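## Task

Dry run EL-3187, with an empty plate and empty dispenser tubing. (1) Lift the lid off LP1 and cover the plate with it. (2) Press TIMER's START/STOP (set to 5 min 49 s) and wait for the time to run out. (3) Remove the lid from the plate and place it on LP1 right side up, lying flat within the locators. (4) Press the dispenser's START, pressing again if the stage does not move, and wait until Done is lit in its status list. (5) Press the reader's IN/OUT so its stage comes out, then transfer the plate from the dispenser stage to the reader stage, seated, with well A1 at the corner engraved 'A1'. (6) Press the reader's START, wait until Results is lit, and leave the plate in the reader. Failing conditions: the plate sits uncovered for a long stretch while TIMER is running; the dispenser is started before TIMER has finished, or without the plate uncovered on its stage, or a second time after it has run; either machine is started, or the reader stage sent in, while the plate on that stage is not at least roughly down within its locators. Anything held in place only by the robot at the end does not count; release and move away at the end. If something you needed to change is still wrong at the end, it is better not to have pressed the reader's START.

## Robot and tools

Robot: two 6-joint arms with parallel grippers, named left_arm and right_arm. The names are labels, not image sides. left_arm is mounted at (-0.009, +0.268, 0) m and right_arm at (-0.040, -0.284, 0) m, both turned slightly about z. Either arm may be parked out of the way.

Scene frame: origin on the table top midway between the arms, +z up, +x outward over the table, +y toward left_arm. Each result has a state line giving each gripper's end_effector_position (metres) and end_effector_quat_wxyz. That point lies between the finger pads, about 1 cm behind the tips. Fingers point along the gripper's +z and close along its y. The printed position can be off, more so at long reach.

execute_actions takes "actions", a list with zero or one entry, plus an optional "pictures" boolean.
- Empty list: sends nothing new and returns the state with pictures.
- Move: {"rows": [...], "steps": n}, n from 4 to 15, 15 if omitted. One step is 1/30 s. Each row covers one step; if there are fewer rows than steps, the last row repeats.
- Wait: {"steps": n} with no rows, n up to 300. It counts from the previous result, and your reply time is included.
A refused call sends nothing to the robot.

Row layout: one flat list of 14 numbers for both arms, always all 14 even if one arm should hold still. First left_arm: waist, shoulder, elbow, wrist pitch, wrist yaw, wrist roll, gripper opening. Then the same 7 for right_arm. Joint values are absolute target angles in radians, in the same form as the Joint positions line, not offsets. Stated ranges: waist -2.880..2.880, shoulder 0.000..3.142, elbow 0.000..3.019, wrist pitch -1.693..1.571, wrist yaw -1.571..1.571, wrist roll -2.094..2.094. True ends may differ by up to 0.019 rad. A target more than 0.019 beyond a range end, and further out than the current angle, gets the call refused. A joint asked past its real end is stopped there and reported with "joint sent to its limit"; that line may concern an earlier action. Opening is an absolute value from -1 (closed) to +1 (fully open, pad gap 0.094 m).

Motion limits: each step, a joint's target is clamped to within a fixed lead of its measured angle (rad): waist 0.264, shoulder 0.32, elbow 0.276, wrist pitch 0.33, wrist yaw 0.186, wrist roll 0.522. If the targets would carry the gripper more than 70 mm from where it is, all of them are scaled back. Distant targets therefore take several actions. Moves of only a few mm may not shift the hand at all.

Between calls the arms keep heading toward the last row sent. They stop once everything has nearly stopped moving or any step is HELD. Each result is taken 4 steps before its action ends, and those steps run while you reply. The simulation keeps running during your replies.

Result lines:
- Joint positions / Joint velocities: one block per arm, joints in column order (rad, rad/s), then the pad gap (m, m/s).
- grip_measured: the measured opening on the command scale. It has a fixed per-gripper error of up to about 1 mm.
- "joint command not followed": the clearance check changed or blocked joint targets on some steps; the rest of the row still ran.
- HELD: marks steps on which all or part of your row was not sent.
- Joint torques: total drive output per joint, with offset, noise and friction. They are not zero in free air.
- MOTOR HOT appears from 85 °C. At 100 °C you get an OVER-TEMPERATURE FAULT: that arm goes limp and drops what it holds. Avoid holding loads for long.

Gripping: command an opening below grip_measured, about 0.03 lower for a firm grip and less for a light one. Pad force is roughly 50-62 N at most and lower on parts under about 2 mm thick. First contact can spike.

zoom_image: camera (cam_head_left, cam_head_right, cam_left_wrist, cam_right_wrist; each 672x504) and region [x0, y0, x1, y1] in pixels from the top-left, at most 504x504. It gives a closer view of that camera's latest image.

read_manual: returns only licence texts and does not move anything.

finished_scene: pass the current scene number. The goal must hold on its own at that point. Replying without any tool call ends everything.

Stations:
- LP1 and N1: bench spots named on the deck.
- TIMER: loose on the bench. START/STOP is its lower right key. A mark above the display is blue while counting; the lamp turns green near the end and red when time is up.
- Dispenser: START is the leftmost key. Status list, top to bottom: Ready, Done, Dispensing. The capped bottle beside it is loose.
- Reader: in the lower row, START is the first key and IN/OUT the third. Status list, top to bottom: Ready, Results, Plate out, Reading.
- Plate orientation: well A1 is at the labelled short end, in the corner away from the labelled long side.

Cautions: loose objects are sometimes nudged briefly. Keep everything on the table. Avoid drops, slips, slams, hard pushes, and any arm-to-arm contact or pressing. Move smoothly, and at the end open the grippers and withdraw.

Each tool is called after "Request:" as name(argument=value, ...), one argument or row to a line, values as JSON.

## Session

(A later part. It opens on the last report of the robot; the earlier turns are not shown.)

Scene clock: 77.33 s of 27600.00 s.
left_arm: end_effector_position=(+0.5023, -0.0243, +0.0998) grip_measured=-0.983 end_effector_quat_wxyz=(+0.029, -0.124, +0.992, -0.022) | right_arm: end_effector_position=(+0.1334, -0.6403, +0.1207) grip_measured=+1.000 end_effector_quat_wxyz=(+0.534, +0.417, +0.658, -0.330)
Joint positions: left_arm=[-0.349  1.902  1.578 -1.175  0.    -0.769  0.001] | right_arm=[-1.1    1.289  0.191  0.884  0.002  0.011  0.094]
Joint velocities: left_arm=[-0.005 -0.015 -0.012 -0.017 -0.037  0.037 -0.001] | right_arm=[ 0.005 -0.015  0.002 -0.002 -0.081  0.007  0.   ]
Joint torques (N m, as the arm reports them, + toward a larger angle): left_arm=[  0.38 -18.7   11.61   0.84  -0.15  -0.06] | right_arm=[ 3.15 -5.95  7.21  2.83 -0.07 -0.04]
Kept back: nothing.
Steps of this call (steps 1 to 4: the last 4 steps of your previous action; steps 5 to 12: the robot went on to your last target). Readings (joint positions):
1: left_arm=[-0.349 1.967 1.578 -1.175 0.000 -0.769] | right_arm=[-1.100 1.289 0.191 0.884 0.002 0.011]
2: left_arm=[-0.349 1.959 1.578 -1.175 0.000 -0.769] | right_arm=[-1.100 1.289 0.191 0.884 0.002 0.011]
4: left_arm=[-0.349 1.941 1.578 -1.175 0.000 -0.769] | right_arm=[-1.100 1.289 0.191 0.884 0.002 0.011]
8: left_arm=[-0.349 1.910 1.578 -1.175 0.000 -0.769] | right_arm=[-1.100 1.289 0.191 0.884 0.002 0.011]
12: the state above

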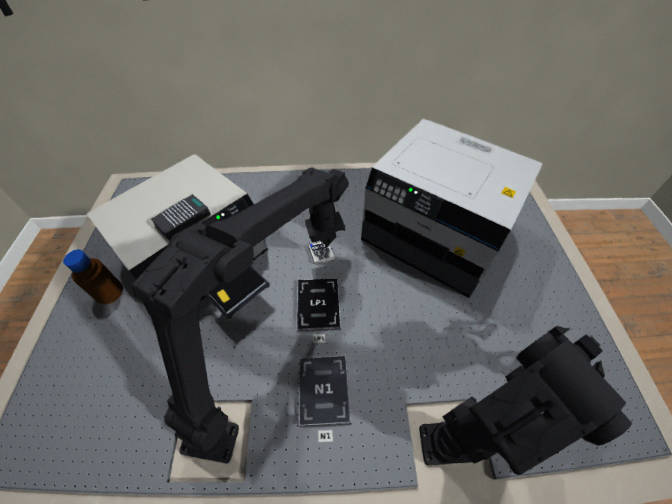

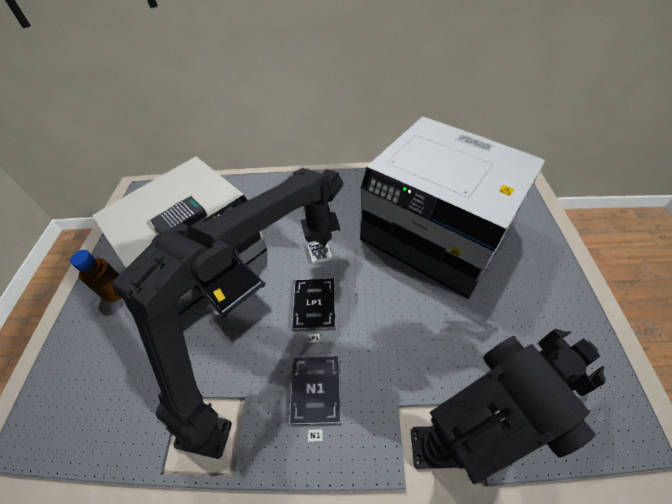

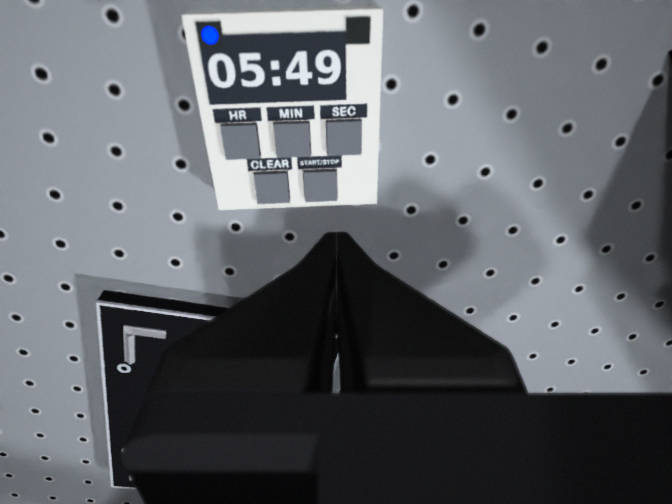

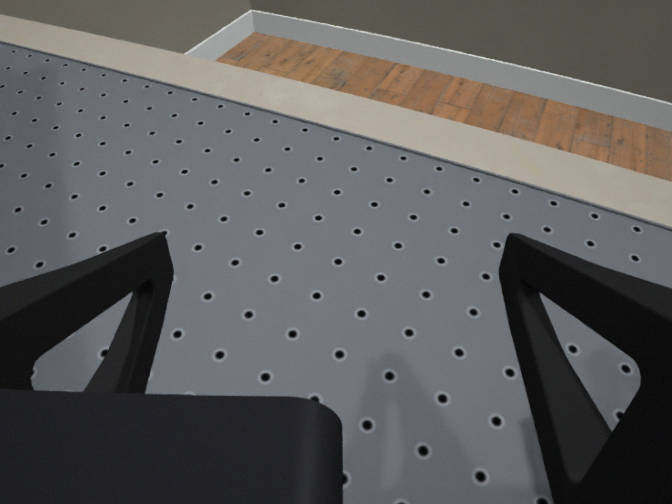

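Request:
execute_actions(
  actions=[
    {"rows": [[-0.358,1.88,1.595,-1.16,0,-0.76,-1,-1.1,1.3,0.2,0.9,0,0,1],[-0.362,1.866,1.588,-1.155,0,-0.74,-1,-1.1,1.3,0.2,0.9,0,0,1],[-0.367,1.85,1.58,-1.147,0,-0.71,-1,-1.1,1.3,0.2,0.9,0,0,1],[-0.373,1.832,1.571,-1.136,0,-0.68,-1,-1.1,1.3,0.2,0.9,0,0,1],[-0.379,1.814,1.561,-1.122,0,-0.65,-1,-1.1,1.3,0.2,0.9,0,0,1],[-0.385,1.796,1.55,-1.105,0,-0.62,-1,-1.1,1.3,0.2,0.9,0,0,1],[-0.391,1.778,1.539,-1.085,0,-0.59,-1,-1.1,1.3,0.2,0.9,0,0,1],[-0.397,1.76,1.528,-1.063,0,-0.56,-1,-1.1,1.3,0.2,0.9,0,0,1],[-0.403,1.742,1.517,-1.039,0,-0.53,-1,-1.1,1.3,0.2,0.9,0,0,1],[-0.409,1.724,1.506,-1.013,0,-0.5,-1,-1.1,1.3,0.2,0.9,0,0,1],[-0.415,1.706,1.495,-0.987,0,-0.47,-1,-1.1,1.3,0.2,0.9,0,0,1],[-0.421,1.688,1.484,-0.961,0,-0.44,-1,-1.1,1.3,0.2,0.9,0,0,1],[-0.427,1.67,1.473,-0.935,0,-0.41,-1,-1.1,1.3,0.2,0.9,0,0,1],[-0.433,1.652,1.462,-0.909,0,-0.38,-1,-1.1,1.3,0.2,0.9,0,0,1],[-0.439,1.634,1.451,-0.883,0,-0.35,-1,-1.1,1.3,0.2,0.9,0,0,1]], "steps": 15},
  ],
)

Request:
execute_actions(
  actions=[
    {"rows": [[-0.445,1.616,1.44,-0.857,0,-0.32,-1,-1.1,1.3,0.2,0.9,0,0,1],[-0.451,1.598,1.429,-0.831,0,-0.29,-1,-1.1,1.3,0.2,0.9,0,0,1],[-0.457,1.58,1.418,-0.805,0,-0.26,-1,-1.1,1.3,0.2,0.9,0,0,1],[-0.463,1.562,1.407,-0.779,0,-0.23,-1,-1.1,1.3,0.2,0.9,0,0,1],[-0.469,1.545,1.396,-0.753,0,-0.2,-1,-1.1,1.3,0.2,0.9,0,0,1],[-0.474,1.529,1.385,-0.727,0,-0.17,-1,-1.1,1.3,0.2,0.9,0,0,1],[-0.479,1.514,1.374,-0.701,0,-0.14,-1,-1.1,1.3,0.2,0.9,0,0,1],[-0.483,1.501,1.363,-0.675,0,-0.11,-1,-1.1,1.3,0.2,0.9,0,0,1],[-0.486,1.49,1.352,-0.649,0,-0.08,-1,-1.1,1.3,0.2,0.9,0,0,1],[-0.488,1.481,1.342,-0.623,0,-0.055,-1,-1.1,1.3,0.2,0.9,0,0,1],[-0.49,1.474,1.333,-0.597,0,-0.03,-1,-1.1,1.3,0.2,0.9,0,0,1],[-0.49,1.469,1.326,-0.571,0,-0.01,-1,-1.1,1.3,0.2,0.9,0,0,1],[-0.49,1.467,1.321,-0.545,0,0.005,-1,-1.1,1.3,0.2,0.9,0,0,1],[-0.49,1.467,1.318,-0.519,0,0.012,-1,-1.1,1.3,0.2,0.9,0,0,1],[-0.49,1.467,1.316,-0.495,0,0.012,-1,-1.1,1.3,0.2,0.9,0,0,1]], "steps": 15},
  ],
)

Request:
execute_actions(
  actions=[
    {"rows": [[-0.49,1.467,1.316,-0.473,0,0.012,-1,-1.1,1.3,0.2,0.9,0,0,1],[-0.49,1.467,1.316,-0.453,0,0.012,-1,-1.1,1.3,0.2,0.9,0,0,1],[-0.49,1.467,1.316,-0.436,0,0.012,-1,-1.1,1.3,0.2,0.9,0,0,1],[-0.49,1.467,1.316,-0.422,0,0.012,-1,-1.1,1.3,0.2,0.9,0,0,1],[-0.49,1.467,1.316,-0.412,0,0.012,-1,-1.1,1.3,0.2,0.9,0,0,1],[-0.49,1.467,1.316,-0.405,0,0.012,-1,-1.1,1.3,0.2,0.9,0,0,1]], "steps": 15},
  ],
)

Request:
execute_actions(
  actions=[
    {"steps": 8},
  ],
  pictures=true,
)

Scene clock: 79.37 s of 27600.00 s.
left_arm: end_effector_position=(+0.4957, -0.0424, +0.1368) grip_measured=-0.983 end_effector_quat_wxyz=(+0.096, -0.020, +0.993, -0.062) | right_arm: end_effector_position=(+0.1334, -0.6403, +0.1207) grip_measured=+1.000 end_effector_quat_wxyz=(+0.534, +0.417, +0.658, -0.330)
Joint positions: left_arm=[-0.381  1.79   1.5   -1.052  0.    -0.592  0.001] | right_arm=[-1.1    1.289  0.191  0.884  0.002  0.011  0.094]
Joint velocities: left_arm=[-0.239 -0.659 -0.3    0.691 -0.007  0.725  0.   ] | right_arm=[ 0.005 -0.015 -0.007  0.007 -0.095  0.11   0.   ]
Joint torques (N m, as the arm reports them, + toward a larger angle): left_arm=[ -1.1  -20.61  11.19   1.12  -0.14   0.17] | right_arm=[ 3.08 -5.94  7.2   2.8  -0.06 -0.05]
Steps of this call (steps 1 to 30: the robot went on to your last target; steps 31 to 50: nothing new was sent; steps 51 to 61: the first 11 steps of this action). Readings (joint positions):
51: left_arm=[-0.349 1.902 1.578 -1.175 0.000 -0.769] | right_arm=[-1.100 1.289 0.191 0.884 0.002 0.011]
52: left_arm=[-0.349 1.901 1.578 -1.174 0.000 -0.766] | right_arm=[-1.100 1.289 0.191 0.884 0.002 0.011]
54: left_arm=[-0.350 1.897 1.575 -1.165 0.000 -0.746] | right_arm=[-1.100 1.289 0.191 0.884 0.002 0.011]
58: left_arm=[-0.362 1.850 1.535 -1.114 0.000 -0.668] | right_arm=[-1.100 1.289 0.191 0.884 0.002 0.011]
61: the state above

Scene clock: 79.87 s of 27600.00 s.
left_arm: end_effector_position=(+0.4762, -0.0989, +0.2798) grip_measured=-0.984 end_effector_quat_wxyz=(+0.341, +0.225, +0.901, -0.145) | right_arm: end_effector_position=(+0.1334, -0.6403, +0.1207) grip_measured=+1.000 end_effector_quat_wxyz=(+0.534, +0.417, +0.658, -0.330)
Joint positions: left_arm=[-0.478  1.496  1.351 -0.667  0.    -0.158  0.001] | right_arm=[-1.1    1.289  0.191  0.884  0.002  0.011  0.094]
Joint velocities: left_arm=[-0.083 -0.327 -0.286  0.75  -0.007  0.769  0.001] | right_arm=[-0.005  0.005  0.017 -0.012  0.022 -0.007  0.   ]
Joint torques (N m, as the arm reports them, + toward a larger angle): left_arm=[  0.27 -13.98  11.33   1.78  -0.12   0.1 ] | right_arm=[ 3.06 -5.95  7.2   2.84 -0.06 -0.05]
Steps of this call (steps 1 to 4: the last 4 steps of your previous action; steps 5 to 15: the first 11 steps of this action). Readings (joint positions):
5: left_arm=[-0.425 1.675 1.455 -0.924 0.000 -0.451] | right_arm=[-1.100 1.289 0.191 0.884 0.002 0.011]
6: left_arm=[-0.433 1.652 1.446 -0.898 0.000 -0.422] | right_arm=[-1.100 1.289 0.191 0.884 0.002 0.011]
8: left_arm=[-0.447 1.609 1.427 -0.846 0.000 -0.364] | right_arm=[-1.100 1.289 0.191 0.884 0.002 0.011]
12: left_arm=[-0.468 1.535 1.383 -0.744 0.000 -0.245] | right_arm=[-1.100 1.289 0.191 0.884 0.002 0.011]
15: the state above

Scene clock: 80.37 s of 27600.00 s.
left_arm: end_effector_position=(+0.4946, -0.1164, +0.3146) grip_measured=-0.984 end_effector_quat_wxyz=(+0.445, +0.281, +0.837, -0.152) | right_arm: end_effector_position=(+0.1334, -0.6403, +0.1207) grip_measured=+1.000 end_effector_quat_wxyz=(+0.534, +0.417, +0.658, -0.330)
Joint positions: left_arm=[-0.482  1.473  1.311 -0.43   0.    -0.005  0.001] | right_arm=[-1.1    1.289  0.191  0.884  0.002  0.011  0.094]
Joint velocities: left_arm=[-0.015  0.015  0.012 -0.002 -0.022 -0.037  0.002] | right_arm=[ 0.015 -0.005  0.002 -0.012  0.007  0.007  0.   ]
Joint torques (N m, as the arm reports them, + toward a larger angle): left_arm=[  0.2  -14.1   11.85   2.3   -0.1    0.15] | right_arm=[ 3.08 -6.04  7.2   2.83 -0.06 -0.05]
Steps of this call (steps 1 to 4: the last 4 steps of your previous action; steps 5 to 15: the first 11 steps of this action). Readings (joint positions):
5: left_arm=[-0.482 1.473 1.318 -0.541 0.000 -0.054] | right_arm=[-1.100 1.289 0.191 0.884 0.002 0.011]
6: left_arm=[-0.482 1.473 1.315 -0.519 0.000 -0.043] | right_arm=[-1.100 1.289 0.191 0.884 0.002 0.011]
8: left_arm=[-0.482 1.473 1.311 -0.480 0.000 -0.027] | right_arm=[-1.100 1.289 0.191 0.884 0.002 0.011]
12: left_arm=[-0.482 1.473 1.311 -0.434 0.000 -0.011] | right_arm=[-1.100 1.289 0.191 0.884 0.002 0.011]
15: the state above

Scene clock: 80.63 s of 27600.00 s.
left_arm: end_effector_position=(+0.4947, -0.1165, +0.3148) grip_measured=-0.984 end_effector_quat_wxyz=(+0.445, +0.283, +0.836, -0.151) | right_arm: end_effector_position=(+0.1334, -0.6403, +0.1207) grip_measured=+1.000 end_effector_quat_wxyz=(+0.534, +0.417, +0.658, -0.330)
Joint positions: left_arm=[-0.482  1.473  1.311 -0.429  0.    -0.     0.001] | right_arm=[-1.1    1.289  0.191  0.884  0.002  0.011  0.094]
Joint velocities: left_arm=[-0.005 -0.005 -0.017  0.002  0.066 -0.037 -0.   ] | right_arm=[-0.005 -0.005  0.002 -0.012 -0.037 -0.037  0.   ]
Joint torques (N m, as the arm reports them, + toward a larger angle): left_arm=[  0.02 -13.76  11.88   2.39  -0.1    0.13] | right_arm=[ 3.14 -5.94  7.22  2.84 -0.05 -0.05]
Kept back: nothing.
Steps of this call (steps 1 to 4: the last 4 steps of your previous action; steps 5 to 8: the robot went on to your last target). Readings (joint positions):
1: left_arm=[-0.482 1.473 1.311 -0.429 0.000 -0.004] | right_arm=[-1.100 1.289 0.191 0.884 0.002 0.011]
2: left_arm=[-0.482 1.473 1.311 -0.429 0.000 -0.003] | right_arm=[-1.100 1.289 0.191 0.884 0.002 0.011]
4: left_arm=[-0.482 1.473 1.311 -0.429 0.000 -0.002] | right_arm=[-1.100 1.289 0.191 0.884 0.002 0.011]
8: the state above

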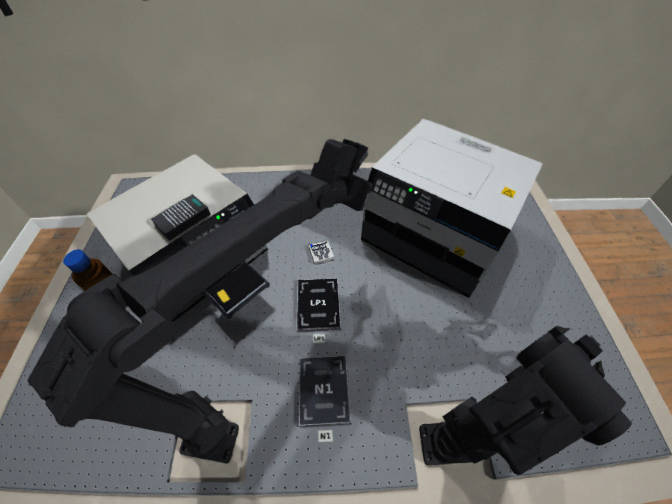

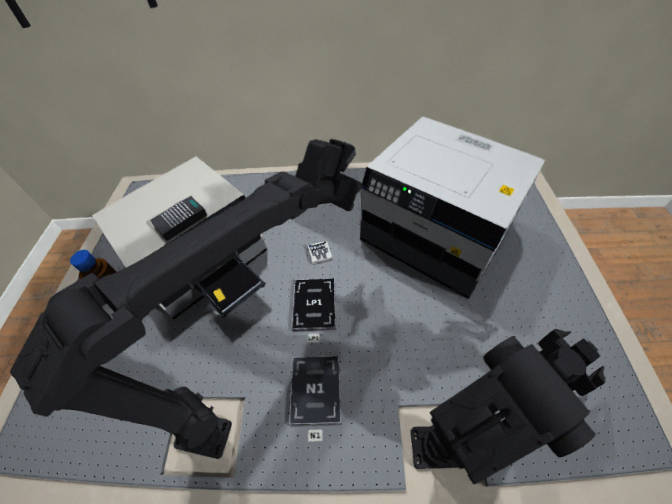

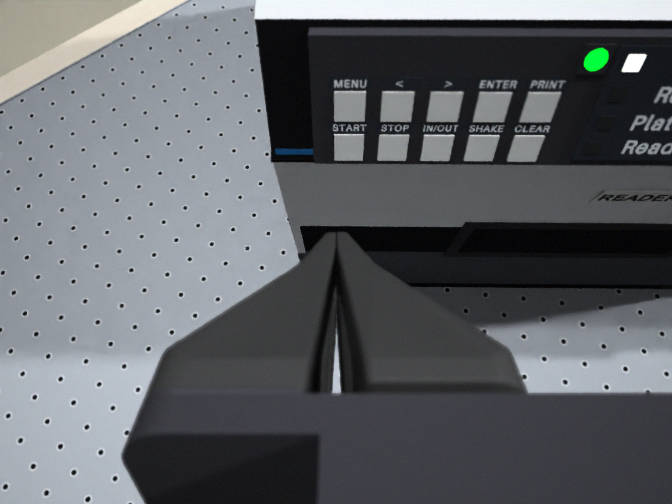

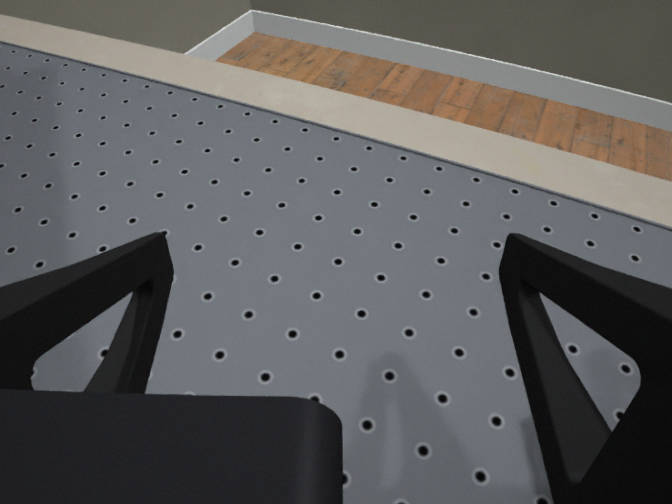

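Request:
zoom_image(
  camera="cam_left_wrist",
  region=[250, 0, 580, 300],
)

Region (250, 0, 580, 300) of cam_left_wrist's 672x504 image, scaled by 1.527, with more detail than that image has; it fills the top 458 rows of this view, and the rest is white.

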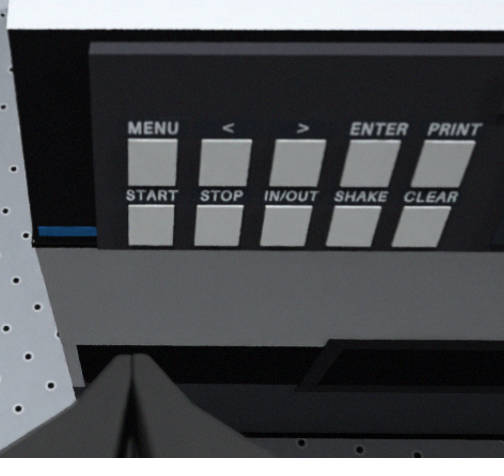

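Request:
execute_actions(
  actions=[
    {"rows": [[-0.494,1.474,1.313,-0.395,0,0.012,-1,-1.1,1.3,0.2,0.9,0,0,1],[-0.499,1.482,1.31,-0.38,0,0.012,-1,-1.1,1.3,0.2,0.9,0,0,1],[-0.504,1.49,1.307,-0.362,0,0.012,-1,-1.1,1.3,0.2,0.9,0,0,1],[-0.509,1.498,1.304,-0.343,0,0.012,-1,-1.1,1.3,0.2,0.9,0,0,1],[-0.514,1.506,1.301,-0.324,0,0.012,-1,-1.1,1.3,0.2,0.9,0,0,1],[-0.519,1.514,1.298,-0.305,0,0.012,-1,-1.1,1.3,0.2,0.9,0,0,1],[-0.524,1.522,1.295,-0.286,0,0.012,-1,-1.1,1.3,0.2,0.9,0,0,1],[-0.529,1.53,1.292,-0.267,0,0.012,-1,-1.1,1.3,0.2,0.9,0,0,1],[-0.534,1.538,1.289,-0.248,0,0.012,-1,-1.1,1.3,0.2,0.9,0,0,1],[-0.539,1.546,1.286,-0.229,0,0.012,-1,-1.1,1.3,0.2,0.9,0,0,1],[-0.544,1.554,1.283,-0.21,0,0.012,-1,-1.1,1.3,0.2,0.9,0,0,1],[-0.548,1.562,1.28,-0.191,0,0.012,-1,-1.1,1.3,0.2,0.9,0,0,1],[-0.551,1.57,1.277,-0.172,0,0.012,-1,-1.1,1.3,0.2,0.9,0,0,1],[-0.554,1.578,1.275,-0.153,0,0.012,-1,-1.1,1.3,0.2,0.9,0,0,1],[-0.556,1.586,1.273,-0.135,0,0.012,-1,-1.1,1.3,0.2,0.9,0,0,1]], "steps": 15},
  ],
)

Request:
execute_actions(
  actions=[
    {"rows": [[-0.557,1.594,1.271,-0.118,0,0.012,-1,-1.1,1.3,0.2,0.9,0,0,1],[-0.557,1.601,1.27,-0.103,0,0.012,-1,-1.1,1.3,0.2,0.9,0,0,1],[-0.557,1.607,1.269,-0.09,0,0.012,-1,-1.1,1.3,0.2,0.9,0,0,1],[-0.557,1.612,1.269,-0.08,0,0.012,-1,-1.1,1.3,0.2,0.9,0,0,1],[-0.557,1.617,1.269,-0.074,0,0.012,-1,-1.1,1.3,0.2,0.9,0,0,1],[-0.557,1.621,1.269,-0.07,0,0.012,-1,-1.1,1.3,0.2,0.9,0,0,1],[-0.557,1.624,1.269,-0.07,0,0.012,-1,-1.1,1.3,0.2,0.9,0,0,1]], "steps": 15},
  ],
)

Request:
execute_actions(
  actions=[
    {"steps": 8},
  ],
  pictures=true,
)

Scene clock: 84.97 s of 27600.00 s.
left_arm: end_effector_position=(+0.4992, -0.1500, +0.3103) grip_measured=-0.984 end_effector_quat_wxyz=(+0.483, +0.290, +0.808, -0.173) | right_arm: end_effector_position=(+0.1334, -0.6403, +0.1207) grip_measured=+1.000 end_effector_quat_wxyz=(+0.534, +0.417, +0.658, -0.330)
Joint positions: left_arm=[-0.518  1.517  1.291 -0.267  0.     0.001  0.001] | right_arm=[-1.1    1.289  0.191  0.884  0.002  0.011  0.094]
Joint velocities: left_arm=[-0.19   0.269 -0.081  0.535 -0.037  0.007 -0.   ] | right_arm=[ 0.015 -0.005 -0.012 -0.007 -0.037  0.022  0.   ]
Joint torques (N m, as the arm reports them, + toward a larger angle): left_arm=[ -0.46 -12.25  11.3    2.16  -0.09   0.13] | right_arm=[ 3.04 -5.97  7.21  2.82 -0.06 -0.05]
Steps of this call (steps 1 to 15: the robot went on to your last target; steps 16 to 119: nothing new was sent; steps 120 to 130: the first 11 steps of this action). Readings (joint positions):
120: left_arm=[-0.482 1.473 1.311 -0.427 0.000 0.001] | right_arm=[-1.100 1.289 0.191 0.884 0.002 0.011]
121: left_arm=[-0.482 1.473 1.309 -0.421 0.000 0.001] | right_arm=[-1.100 1.289 0.191 0.884 0.002 0.011]
123: left_arm=[-0.484 1.475 1.305 -0.396 0.000 0.001] | right_arm=[-1.100 1.289 0.191 0.884 0.002 0.011]
127: left_arm=[-0.499 1.491 1.298 -0.325 0.000 0.001] | right_arm=[-1.100 1.289 0.191 0.884 0.002 0.011]
130: the state above

Scene clock: 85.47 s of 27600.00 s.
left_arm: end_effector_position=(+0.5066, -0.1863, +0.2592) grip_measured=-0.984 end_effector_quat_wxyz=(+0.492, +0.301, +0.795, -0.186) | right_arm: end_effector_position=(+0.1334, -0.6403, +0.1207) grip_measured=+1.000 end_effector_quat_wxyz=(+0.534, +0.417, +0.658, -0.330)
Joint positions: left_arm=[-0.552  1.625  1.261 -0.098  0.     0.001  0.001] | right_arm=[-1.1    1.289  0.191  0.884  0.002  0.011  0.094]
Joint velocities: left_arm=[-0.005  0.005 -0.002 -0.012  0.022 -0.095  0.   ] | right_arm=[ 0.015 -0.005 -0.002 -0.017  0.007  0.037  0.   ]
Joint torques (N m, as the arm reports them, + toward a larger angle): left_arm=[  0.   -15.33  11.62   2.51  -0.1    0.14] | right_arm=[ 3.09 -5.98  7.2   2.82 -0.06 -0.05]
Steps of this call (steps 1 to 4: the last 4 steps of your previous action; steps 5 to 15: the first 11 steps of this action). Readings (joint positions):
5: left_arm=[-0.547 1.568 1.272 -0.176 0.000 0.001] | right_arm=[-1.100 1.289 0.191 0.884 0.002 0.011]
6: left_arm=[-0.550 1.579 1.269 -0.160 0.000 0.001] | right_arm=[-1.100 1.289 0.191 0.884 0.002 0.011]
8: left_arm=[-0.552 1.597 1.264 -0.131 0.000 0.001] | right_arm=[-1.100 1.289 0.191 0.884 0.002 0.011]
12: left_arm=[-0.552 1.621 1.261 -0.102 0.000 0.001] | right_arm=[-1.100 1.289 0.191 0.884 0.002 0.011]
15: the state above

Scene clock: 85.73 s of 27600.00 s.
left_arm: end_effector_position=(+0.5069, -0.1866, +0.2601) grip_measured=-0.984 end_effector_quat_wxyz=(+0.494, +0.301, +0.794, -0.186) | right_arm: end_effector_position=(+0.1334, -0.6403, +0.1207) grip_measured=+1.000 end_effector_quat_wxyz=(+0.534, +0.417, +0.658, -0.330)
Joint positions: left_arm=[-0.552  1.625  1.261 -0.094  0.     0.001  0.001] | right_arm=[-1.1    1.289  0.191  0.884  0.002  0.011  0.094]
Joint velocities: left_arm=[-0.005 -0.005 -0.002  0.002  0.007 -0.051  0.001] | right_arm=[-0.005 -0.015 -0.002 -0.002 -0.007  0.081  0.   ]
Joint torques (N m, as the arm reports them, + toward a larger angle): left_arm=[  0.21 -15.96  11.58   2.55  -0.11   0.13] | right_arm=[ 3.12 -6.    7.2   2.82 -0.06 -0.04]
Kept back: nothing.
Steps of this call (steps 1 to 4: the last 4 steps of your previous action; steps 5 to 8: the robot went on to your last target). Readings (joint positions):
1: left_arm=[-0.552 1.625 1.261 -0.097 0.000 0.001] | right_arm=[-1.100 1.289 0.191 0.884 0.002 0.011]
2: left_arm=[-0.552 1.625 1.261 -0.095 0.000 0.001] | right_arm=[-1.100 1.289 0.191 0.884 0.002 0.011]
4: left_arm=[-0.552 1.625 1.261 -0.094 0.000 0.001] | right_arm=[-1.100 1.289 0.191 0.884 0.002 0.011]
8: the state above

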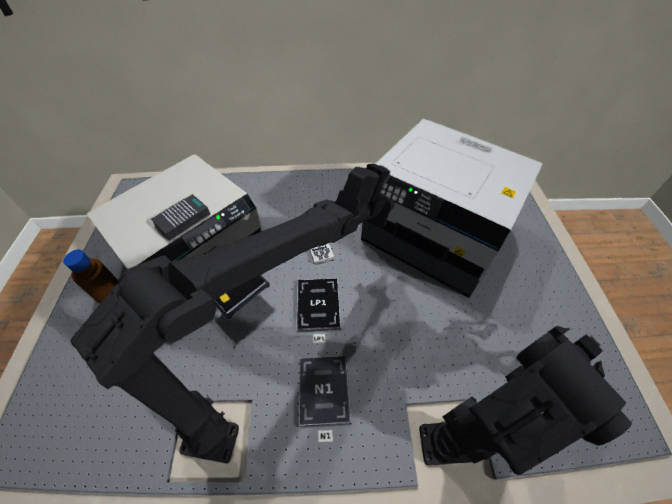

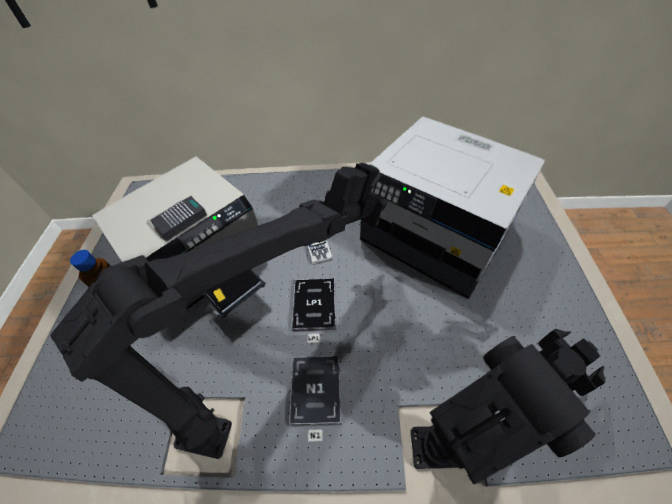

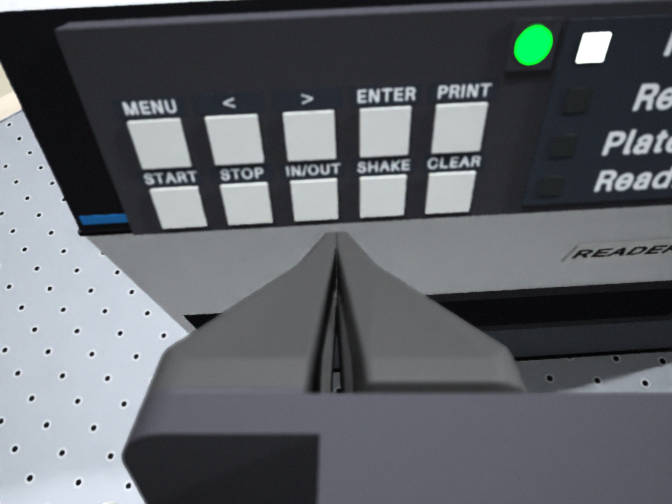

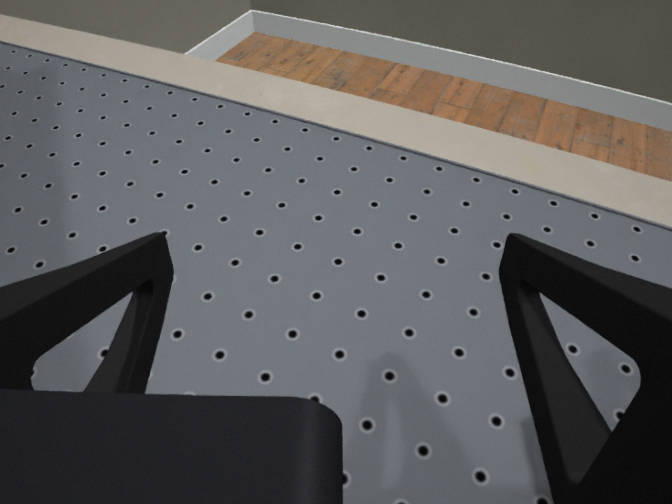

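Request:
zoom_image(
  camera="cam_left_wrist",
  region=[130, 90, 490, 250],
)

Request:
zoom_image(
  camera="cam_head_left",
  region=[140, 185, 270, 275],
)

Region (130, 90, 490, 250) of cam_left_wrist's 672x504 image, scaled by 1.400, with more detail than that image has.

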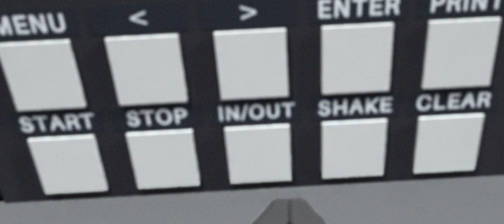

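Region (140, 185, 270, 275) of cam_head_left's 672x504 image, scaled by 3.877, with more detail than that image has; it fills the top 349 rows of this view, and the rest is white.

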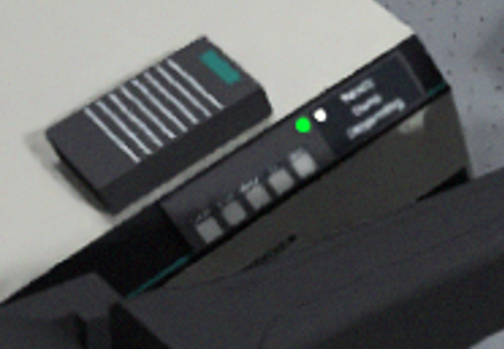

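Request:
execute_actions(
  actions=[
    {"rows": [[-0.557,1.615,1.268,-0.075,0,0.012,-1,-1.1,1.3,0.2,0.9,0,0,1],[-0.557,1.603,1.265,-0.082,0,0.012,-1,-1.1,1.3,0.2,0.9,0,0,1],[-0.557,1.588,1.26,-0.09,0,0.012,-1,-1.1,1.3,0.2,0.9,0,0,1],[-0.555,1.57,1.252,-0.098,0,0.012,-1,-1.1,1.3,0.2,0.9,0,0,1],[-0.55,1.55,1.241,-0.106,0,0.012,-1,-1.1,1.3,0.2,0.9,0,0,1],[-0.542,1.528,1.227,-0.114,0,0.012,-1,-1.1,1.3,0.2,0.9,0,0,1],[-0.531,1.505,1.211,-0.122,0,0.012,-1,-1.1,1.3,0.2,0.9,0,0,1],[-0.517,1.482,1.194,-0.13,0,0.012,-1,-1.1,1.3,0.2,0.9,0,0,1],[-0.5,1.459,1.177,-0.138,0,0.012,-1,-1.1,1.3,0.2,0.9,0,0,1],[-0.48,1.436,1.16,-0.146,0,0.012,-1,-1.1,1.3,0.2,0.9,0,0,1],[-0.46,1.413,1.143,-0.154,0,0.012,-1,-1.1,1.3,0.2,0.9,0,0,1],[-0.44,1.39,1.126,-0.162,0,0.012,-1,-1.1,1.3,0.2,0.9,0,0,1],[-0.42,1.367,1.109,-0.17,0,0.012,-1,-1.1,1.3,0.2,0.9,0,0,1],[-0.4,1.344,1.092,-0.178,0,0.012,-1,-1.1,1.3,0.2,0.9,0,0,1],[-0.38,1.321,1.075,-0.186,0,0.012,-1,-1.1,1.3,0.2,0.9,0,0,1]], "steps": 15},
  ],
)

Request:
execute_actions(
  actions=[
    {"rows": [[-0.36,1.298,1.058,-0.194,0,0.012,-1,-1.1,1.3,0.2,0.9,0,0,1],[-0.34,1.275,1.041,-0.202,0,0.012,-1,-1.1,1.3,0.2,0.9,0,0,1],[-0.32,1.252,1.024,-0.21,0,0.012,-1,-1.1,1.3,0.2,0.9,0,0,1],[-0.3,1.229,1.007,-0.218,0,0.012,-1,-1.1,1.3,0.2,0.9,0,0,1],[-0.28,1.206,0.99,-0.226,0,0.012,-1,-1.1,1.3,0.2,0.9,0,0,1],[-0.26,1.183,0.973,-0.234,0,0.012,-1,-1.1,1.3,0.2,0.9,0,0,1],[-0.24,1.16,0.956,-0.242,0,0.012,-1,-1.1,1.3,0.2,0.9,0,0,1],[-0.22,1.137,0.939,-0.25,0,0.012,-1,-1.1,1.3,0.2,0.9,0,0,1],[-0.2,1.114,0.922,-0.258,0,0.012,-1,-1.1,1.3,0.2,0.9,0,0,1],[-0.18,1.091,0.905,-0.266,0,0.012,-1,-1.1,1.3,0.2,0.9,0,0,1],[-0.16,1.068,0.888,-0.274,0,0.012,-1,-1.1,1.3,0.2,0.9,0,0,1],[-0.14,1.045,0.871,-0.282,0,0.012,-1,-1.1,1.3,0.2,0.9,0,0,1],[-0.12,1.022,0.854,-0.29,0,0.012,-1,-1.1,1.3,0.2,0.9,0,0,1],[-0.1,0.999,0.837,-0.298,0,0.012,-1,-1.1,1.3,0.2,0.9,0,0,1],[-0.08,0.976,0.82,-0.306,0,0.012,-1,-1.1,1.3,0.2,0.9,0,0,1]], "steps": 15},
  ],
)

Request:
execute_actions(
  actions=[
    {"rows": [[-0.06,0.953,0.803,-0.314,0,0.012,-1,-1.1,1.3,0.2,0.9,0,0,1],[-0.04,0.93,0.786,-0.322,0,0.012,-1,-1.1,1.3,0.2,0.9,0,0,1],[-0.02,0.907,0.769,-0.33,0,0.012,-1,-1.1,1.3,0.2,0.9,0,0,1],[0,0.884,0.752,-0.338,0,0.012,-1,-1.1,1.3,0.2,0.9,0,0,1],[0.02,0.861,0.735,-0.346,0,0.012,-1,-1.1,1.3,0.2,0.9,0,0,1],[0.04,0.838,0.718,-0.354,0,0.012,-1,-1.1,1.3,0.2,0.9,0,0,1],[0.06,0.815,0.701,-0.362,0,0.012,-1,-1.1,1.3,0.2,0.9,0,0,1],[0.08,0.793,0.684,-0.37,0,0.012,-1,-1.1,1.3,0.2,0.9,0,0,1],[0.1,0.772,0.667,-0.378,0,0.012,-1,-1.1,1.3,0.2,0.9,0,0,1],[0.12,0.752,0.651,-0.386,0,0.012,-1,-1.1,1.3,0.2,0.9,0,0,1],[0.14,0.734,0.636,-0.394,0,0.012,-1,-1.1,1.3,0.2,0.9,0,0,1],[0.16,0.718,0.622,-0.402,0,0.012,-1,-1.1,1.3,0.2,0.9,0,0,1],[0.18,0.704,0.61,-0.41,0,0.012,-1,-1.1,1.3,0.2,0.9,0,0,1],[0.198,0.692,0.6,-0.418,0,0.012,-1,-1.1,1.3,0.2,0.9,0,0,1],[0.214,0.683,0.592,-0.425,0,0.012,-1,-1.1,1.3,0.2,0.9,0,0,1]], "steps": 15},
  ],
)

Request:
execute_actions(
  actions=[
    {"rows": [[0.228,0.677,0.587,-0.431,0,0.012,-1,-1.1,1.3,0.2,0.9,0,0,1],[0.24,0.674,0.584,-0.436,0,0.012,-1,-1.1,1.3,0.2,0.9,0,0,1],[0.25,0.673,0.583,-0.439,0,0.012,-1,-1.1,1.3,0.2,0.9,0,0,1],[0.258,0.673,0.583,-0.44,0,0.012,-1,-1.1,1.3,0.2,0.9,0,0,1],[0.264,0.673,0.583,-0.44,0,0.012,-1,-1.1,1.3,0.2,0.9,0,0,1],[0.268,0.673,0.583,-0.44,0,0.012,-1,-1.1,1.3,0.2,0.9,0,0,1]], "steps": 15},
  ],
)

Request:
execute_actions(
  actions=[
    {"steps": 6},
  ],
  pictures=true,
)

Scene clock: 89.13 s of 27600.00 s.
left_arm: end_effector_position=(+0.4823, -0.1456, +0.2723) grip_measured=-0.984 end_effector_quat_wxyz=(+0.490, +0.293, +0.801, -0.178) | right_arm: end_effector_position=(+0.1334, -0.6403, +0.1207) grip_measured=+1.000 end_effector_quat_wxyz=(+0.534, +0.417, +0.658, -0.330)
Joint positions: left_arm=[-0.53   1.502  1.159 -0.131  0.     0.002  0.001] | right_arm=[-1.1    1.289  0.191  0.884  0.002  0.011  0.094]
Joint velocities: left_arm=[ 0.376 -0.806 -0.481 -0.252 -0.022 -0.037  0.001] | right_arm=[ 0.005 -0.005 -0.002 -0.007 -0.037 -0.081  0.   ]
Joint torques (N m, as the arm reports them, + toward a larger angle): left_arm=[  4.33 -16.63  12.13   1.44  -0.15   0.07] | right_arm=[ 3.13 -5.9   7.19  2.82 -0.06 -0.05]
Steps of this call (steps 1 to 15: the robot went on to your last target; steps 16 to 91: nothing new was sent; steps 92 to 102: the first 11 steps of this action). Readings (joint positions):
92: left_arm=[-0.552 1.625 1.261 -0.094 0.000 0.001] | right_arm=[-1.100 1.289 0.191 0.884 0.002 0.011]
93: left_arm=[-0.552 1.625 1.261 -0.094 0.000 0.001] | right_arm=[-1.100 1.289 0.191 0.884 0.002 0.011]
95: left_arm=[-0.552 1.622 1.258 -0.094 0.000 0.001] | right_arm=[-1.100 1.289 0.191 0.884 0.002 0.011]
99: left_arm=[-0.550 1.575 1.213 -0.107 0.000 0.001] | right_arm=[-1.100 1.289 0.191 0.884 0.002 0.011]
102: the state above

Scene clock: 89.63 s of 27600.00 s.
left_arm: end_effector_position=(+0.4694, +0.0826, +0.3170) grip_measured=-0.984 end_effector_quat_wxyz=(+0.523, +0.157, +0.832, -0.097) | right_arm: end_effector_position=(+0.1334, -0.6403, +0.1207) grip_measured=+1.000 end_effector_quat_wxyz=(+0.534, +0.417, +0.658, -0.330)
Joint positions: left_arm=[-0.2    1.118  0.915 -0.246  0.     0.002  0.001] | right_arm=[-1.1    1.289  0.191  0.884  0.002  0.011  0.094]
Joint velocities: left_arm=[ 0.474 -0.601 -0.525 -0.222  0.037 -0.022  0.   ] | right_arm=[ 0.005 -0.005 -0.017  0.007 -0.007  0.037  0.   ]
Joint torques (N m, as the arm reports them, + toward a larger angle): left_arm=[ 1.41 -8.04 11.72  1.23 -0.09  0.11] | right_arm=[ 3.05 -6.01  7.19  2.82 -0.06 -0.04]
Steps of this call (steps 1 to 4: the last 4 steps of your previous action; steps 5 to 15: the first 11 steps of this action). Readings (joint positions):
5: left_arm=[-0.418 1.359 1.084 -0.168 0.000 0.002] | right_arm=[-1.100 1.289 0.191 0.884 0.002 0.011]
6: left_arm=[-0.390 1.331 1.069 -0.174 0.000 0.002] | right_arm=[-1.100 1.289 0.191 0.884 0.002 0.011]
8: left_arm=[-0.335 1.277 1.039 -0.189 0.000 0.002] | right_arm=[-1.100 1.289 0.191 0.884 0.002 0.011]
12: left_arm=[-0.250 1.182 0.970 -0.220 0.000 0.002] | right_arm=[-1.100 1.289 0.191 0.884 0.002 0.011]
15: the state above

Scene clock: 90.13 s of 27600.00 s.
left_arm: end_effector_position=(+0.3859, +0.2392, +0.2869) grip_measured=-0.984 end_effector_quat_wxyz=(+0.519, +0.032, +0.854, -0.018) | right_arm: end_effector_position=(+0.1334, -0.6403, +0.1207) grip_measured=+1.000 end_effector_quat_wxyz=(+0.534, +0.417, +0.658, -0.330)
Joint positions: left_arm=[ 0.097  0.772  0.659 -0.367  0.     0.002  0.001] | right_arm=[-1.1    1.289  0.191  0.884  0.002  0.011  0.094]
Joint velocities: left_arm=[ 0.571 -0.64  -0.447 -0.217 -0.037  0.022  0.001] | right_arm=[-0.005 -0.015 -0.002 -0.007 -0.037  0.066  0.   ]
Joint torques (N m, as the arm reports them, + toward a larger angle): left_arm=[ 1.59 -3.04 11.8   1.2  -0.11  0.1 ] | right_arm=[ 3.11 -5.99  7.2   2.82 -0.06 -0.05]
Steps of this call (steps 1 to 4: the last 4 steps of your previous action; steps 5 to 15: the first 11 steps of this action). Readings (joint positions):
5: left_arm=[-0.105 1.010 0.826 -0.288 0.000 0.002] | right_arm=[-1.100 1.289 0.191 0.884 0.002 0.011]
6: left_arm=[-0.084 0.987 0.809 -0.296 0.000 0.002] | right_arm=[-1.100 1.289 0.191 0.884 0.002 0.011]
8: left_arm=[-0.042 0.939 0.775 -0.312 0.000 0.002] | right_arm=[-1.100 1.289 0.191 0.884 0.002 0.011]
12: left_arm=[0.039 0.842 0.709 -0.343 0.000 0.002] | right_arm=[-1.100 1.289 0.191 0.884 0.002 0.011]
15: the state above

Scene clock: 90.63 s of 27600.00 s.
left_arm: end_effector_position=(+0.3508, +0.3003, +0.2566) grip_measured=-0.984 end_effector_quat_wxyz=(+0.496, -0.038, +0.867, +0.023) | right_arm: end_effector_position=(+0.1334, -0.6403, +0.1207) grip_measured=+1.000 end_effector_quat_wxyz=(+0.534, +0.417, +0.658, -0.330)
Joint positions: left_arm=[ 0.26   0.676  0.574 -0.43   0.     0.002  0.001] | right_arm=[-1.1    1.289  0.191  0.884  0.002  0.011  0.094]
Joint velocities: left_arm=[-0.015  0.015 -0.007 -0.002 -0.022 -0.022  0.001] | right_arm=[-0.005  0.015  0.002 -0.002 -0.051  0.051  0.   ]
Joint torques (N m, as the arm reports them, + toward a larger angle): left_arm=[ 1.71 -1.8  12.4   1.21 -0.09  0.12] | right_arm=[ 3.13 -5.96  7.2   2.82 -0.06 -0.05]
Steps of this call (steps 1 to 4: the last 4 steps of your previous action; steps 5 to 15: the first 11 steps of this action). Readings (joint positions):
5: left_arm=[0.193 0.691 0.593 -0.407 0.000 0.002] | right_arm=[-1.100 1.289 0.191 0.884 0.002 0.011]
6: left_arm=[0.209 0.683 0.585 -0.415 0.000 0.002] | right_arm=[-1.100 1.289 0.191 0.884 0.002 0.011]
8: left_arm=[0.236 0.677 0.576 -0.425 0.000 0.002] | right_arm=[-1.100 1.289 0.191 0.884 0.002 0.011]
12: left_arm=[0.259 0.676 0.574 -0.430 0.000 0.002] | right_arm=[-1.100 1.289 0.191 0.884 0.002 0.011]
15: the state above

Scene clock: 90.83 s of 27600.00 s.
left_arm: end_effector_position=(+0.3508, +0.3003, +0.2566) grip_measured=-0.984 end_effector_quat_wxyz=(+0.496, -0.038, +0.867, +0.023) | right_arm: end_effector_position=(+0.1334, -0.6403, +0.1207) grip_measured=+1.000 end_effector_quat_wxyz=(+0.534, +0.417, +0.658, -0.330)
Joint positions: left_arm=[ 0.26   0.676  0.574 -0.43   0.     0.002  0.001] | right_arm=[-1.1    1.289  0.191  0.884  0.002  0.011  0.094]
Joint velocities: left_arm=[-0.005 -0.015 -0.002 -0.012  0.037 -0.11  -0.001] | right_arm=[-0.015  0.005 -0.017 -0.002 -0.022  0.007  0.   ]
Joint torques (N m, as the arm reports them, + toward a larger angle): left_arm=[ 1.55 -1.79 12.51  1.23 -0.09  0.11] | right_arm=[ 3.06 -5.94  7.21  2.83 -0.06 -0.04]
Kept back: nothing.
Steps of this call (steps 1 to 4: the last 4 steps of your previous action; steps 5 to 6: the robot went on to your last target). Readings (joint positions):
1: left_arm=[0.260 0.676 0.574 -0.430 0.000 0.002] | right_arm=[-1.100 1.289 0.191 0.884 0.002 0.011]
2: left_arm=[0.260 0.676 0.574 -0.430 0.000 0.002] | right_arm=[-1.100 1.289 0.191 0.884 0.002 0.011]
4: left_arm=[0.260 0.676 0.574 -0.430 0.000 0.002] | right_arm=[-1.100 1.289 0.191 0.884 0.002 0.011]
6: the state above

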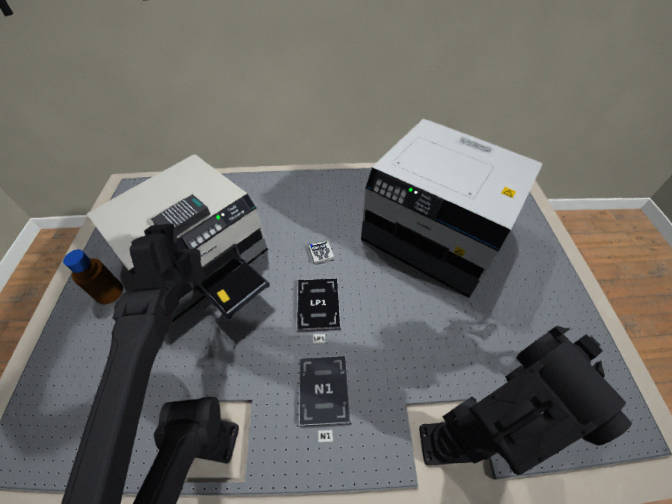

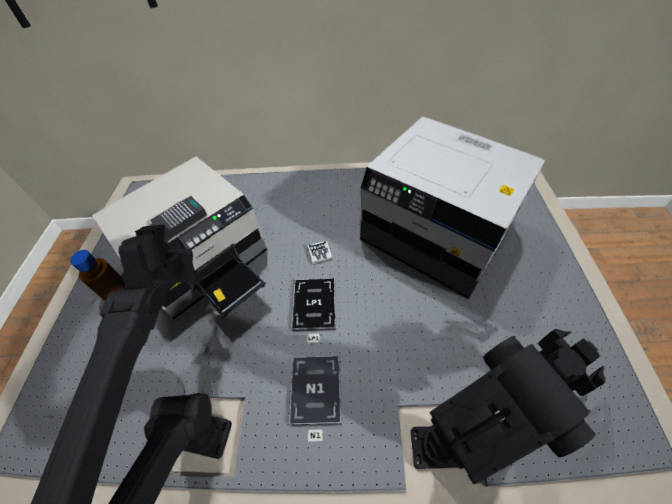

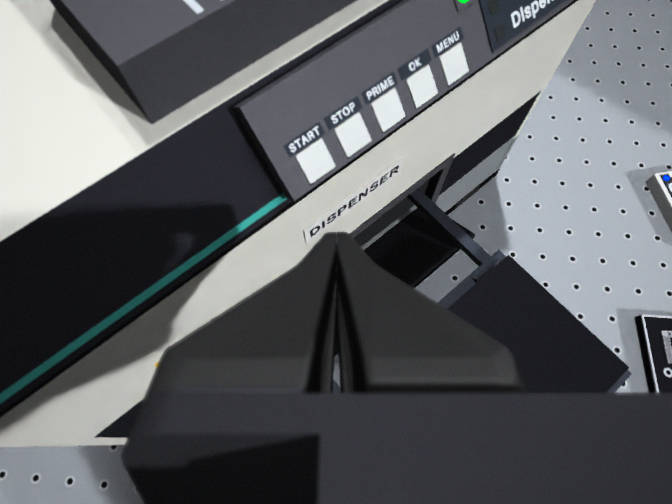

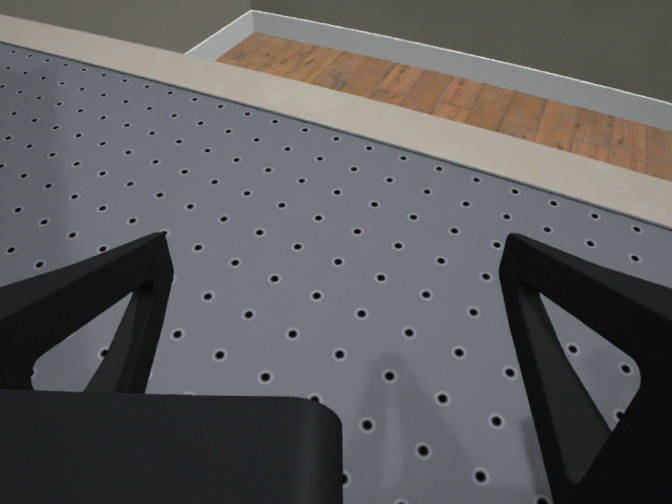

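Request:
zoom_image(
  camera="cam_left_wrist",
  region=[270, 20, 490, 210],
)

Region (270, 20, 490, 210) of cam_left_wrist's 672x504 image, scaled by 2.291, with more detail than that image has; it fills the top 435 rows of this view, and the rest is white.

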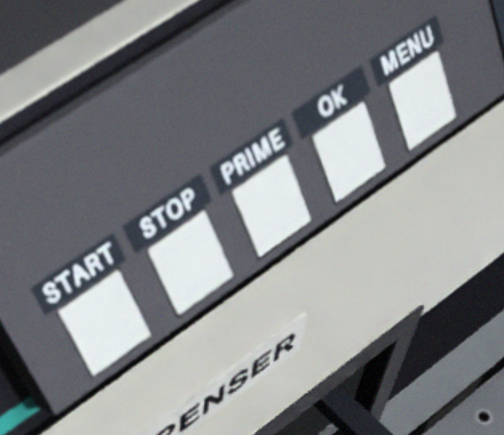

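Request:
execute_actions(
  actions=[
    {"rows": [[0.27,0.682,0.583,-0.428,0,0.012,-1,-1.1,1.3,0.2,0.9,0,0,1],[0.272,0.692,0.583,-0.415,0,0.012,-1,-1.1,1.3,0.2,0.9,0,0,1],[0.274,0.702,0.583,-0.402,0,0.012,-1,-1.1,1.3,0.2,0.9,0,0,1],[0.276,0.712,0.583,-0.39,0,0.012,-1,-1.1,1.3,0.2,0.9,0,0,1],[0.278,0.722,0.583,-0.378,0,0.012,-1,-1.1,1.3,0.2,0.9,0,0,1],[0.28,0.732,0.583,-0.366,0,0.012,-1,-1.1,1.3,0.2,0.9,0,0,1],[0.282,0.742,0.583,-0.354,0,0.012,-1,-1.1,1.3,0.2,0.9,0,0,1],[0.283,0.752,0.583,-0.342,0,0.012,-1,-1.1,1.3,0.2,0.9,0,0,1],[0.283,0.762,0.583,-0.33,0,0.012,-1,-1.1,1.3,0.2,0.9,0,0,1],[0.283,0.771,0.583,-0.318,0,0.012,-1,-1.1,1.3,0.2,0.9,0,0,1],[0.283,0.779,0.583,-0.307,0,0.012,-1,-1.1,1.3,0.2,0.9,0,0,1],[0.283,0.786,0.583,-0.297,0,0.012,-1,-1.1,1.3,0.2,0.9,0,0,1],[0.283,0.792,0.583,-0.288,0,0.012,-1,-1.1,1.3,0.2,0.9,0,0,1],[0.283,0.797,0.583,-0.281,0,0.012,-1,-1.1,1.3,0.2,0.9,0,0,1],[0.283,0.8,0.583,-0.276,0,0.012,-1,-1.1,1.3,0.2,0.9,0,0,1]], "steps": 15},
  ],
)

Request:
execute_actions(
  actions=[
    {"steps": 14},
  ],
  pictures=true,
)

Scene clock: 92.40 s of 27600.00 s.
left_arm: end_effector_position=(+0.3695, +0.3061, +0.2452) grip_measured=-0.984 end_effector_quat_wxyz=(+0.494, -0.043, +0.868, +0.025) | right_arm: end_effector_position=(+0.1334, -0.6403, +0.1207) grip_measured=+1.000 end_effector_quat_wxyz=(+0.534, +0.417, +0.658, -0.330)
Joint positions: left_arm=[ 0.271  0.755  0.574 -0.353  0.     0.002  0.001] | right_arm=[-1.1    1.289  0.191  0.884  0.002  0.011  0.094]
Joint velocities: left_arm=[ 0.015  0.337 -0.022  0.305  0.007 -0.095 -0.001] | right_arm=[ 0.005 -0.024  0.002 -0.017  0.051  0.037  0.   ]
Joint torques (N m, as the arm reports them, + toward a larger angle): left_arm=[ 2.01 -2.35 12.17  2.35 -0.09  0.13] | right_arm=[ 3.08 -5.97  7.23  2.81 -0.06 -0.04]
Steps of this call (steps 1 to 15: the robot went on to your last target; steps 16 to 36: nothing new was sent; steps 37 to 47: the first 11 steps of this action). Readings (joint positions):
37: left_arm=[0.260 0.676 0.574 -0.430 0.000 0.002] | right_arm=[-1.100 1.289 0.191 0.884 0.002 0.011]
38: left_arm=[0.260 0.677 0.574 -0.430 0.000 0.002] | right_arm=[-1.100 1.289 0.191 0.884 0.002 0.011]
40: left_arm=[0.260 0.682 0.574 -0.425 0.000 0.002] | right_arm=[-1.100 1.289 0.191 0.884 0.002 0.011]
44: left_arm=[0.266 0.719 0.574 -0.387 0.000 0.002] | right_arm=[-1.100 1.289 0.191 0.884 0.002 0.011]
47: the state above

Scene clock: 92.87 s of 27600.00 s.
left_arm: end_effector_position=(+0.3806, +0.3074, +0.2412) grip_measured=-0.984 end_effector_quat_wxyz=(+0.499, -0.043, +0.865, +0.026) | right_arm: end_effector_position=(+0.1334, -0.6403, +0.1207) grip_measured=+1.000 end_effector_quat_wxyz=(+0.534, +0.417, +0.658, -0.330)
Joint positions: left_arm=[ 0.271  0.797  0.574 -0.301  0.     0.002  0.001] | right_arm=[-1.1    1.289  0.191  0.884  0.002  0.011  0.094]
Joint velocities: left_arm=[-0.005 -0.005 -0.017  0.002 -0.066 -0.037 -0.   ] | right_arm=[ 0.005 -0.005 -0.007  0.002  0.095 -0.007  0.   ]
Joint torques (N m, as the arm reports them, + toward a larger angle): left_arm=[ 1.84 -2.37 12.22  2.48 -0.09  0.12] | right_arm=[ 3.1  -6.    7.2   2.83 -0.06 -0.04]
Kept back: nothing.
Steps of this call (steps 1 to 4: the last 4 steps of your previous action; steps 5 to 14: the robot went on to your last target). Readings (joint positions):
1: left_arm=[0.271 0.766 0.574 -0.342 0.000 0.002] | right_arm=[-1.100 1.289 0.191 0.884 0.002 0.011]
2: left_arm=[0.271 0.776 0.574 -0.332 0.000 0.002] | right_arm=[-1.100 1.289 0.191 0.884 0.002 0.011]
4: left_arm=[0.271 0.790 0.574 -0.315 0.000 0.002] | right_arm=[-1.100 1.289 0.191 0.884 0.002 0.011]
8: left_arm=[0.271 0.797 0.574 -0.303 0.000 0.002] | right_arm=[-1.100 1.289 0.191 0.884 0.002 0.011]
14: the state above

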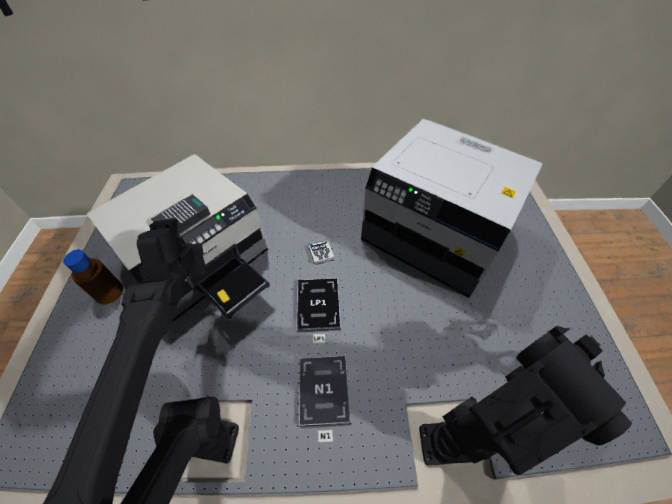

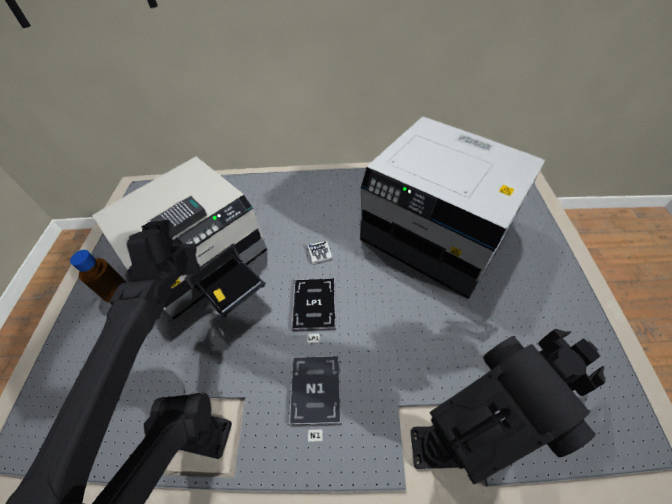

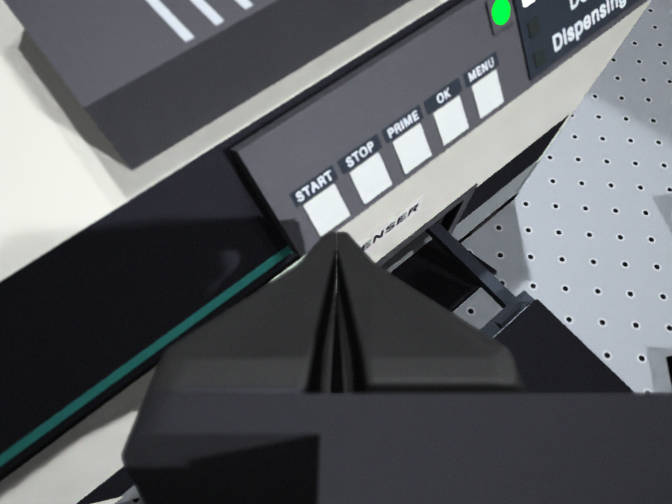

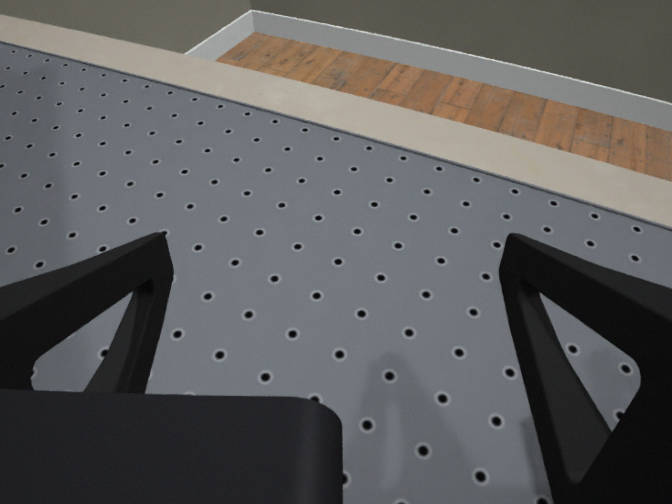

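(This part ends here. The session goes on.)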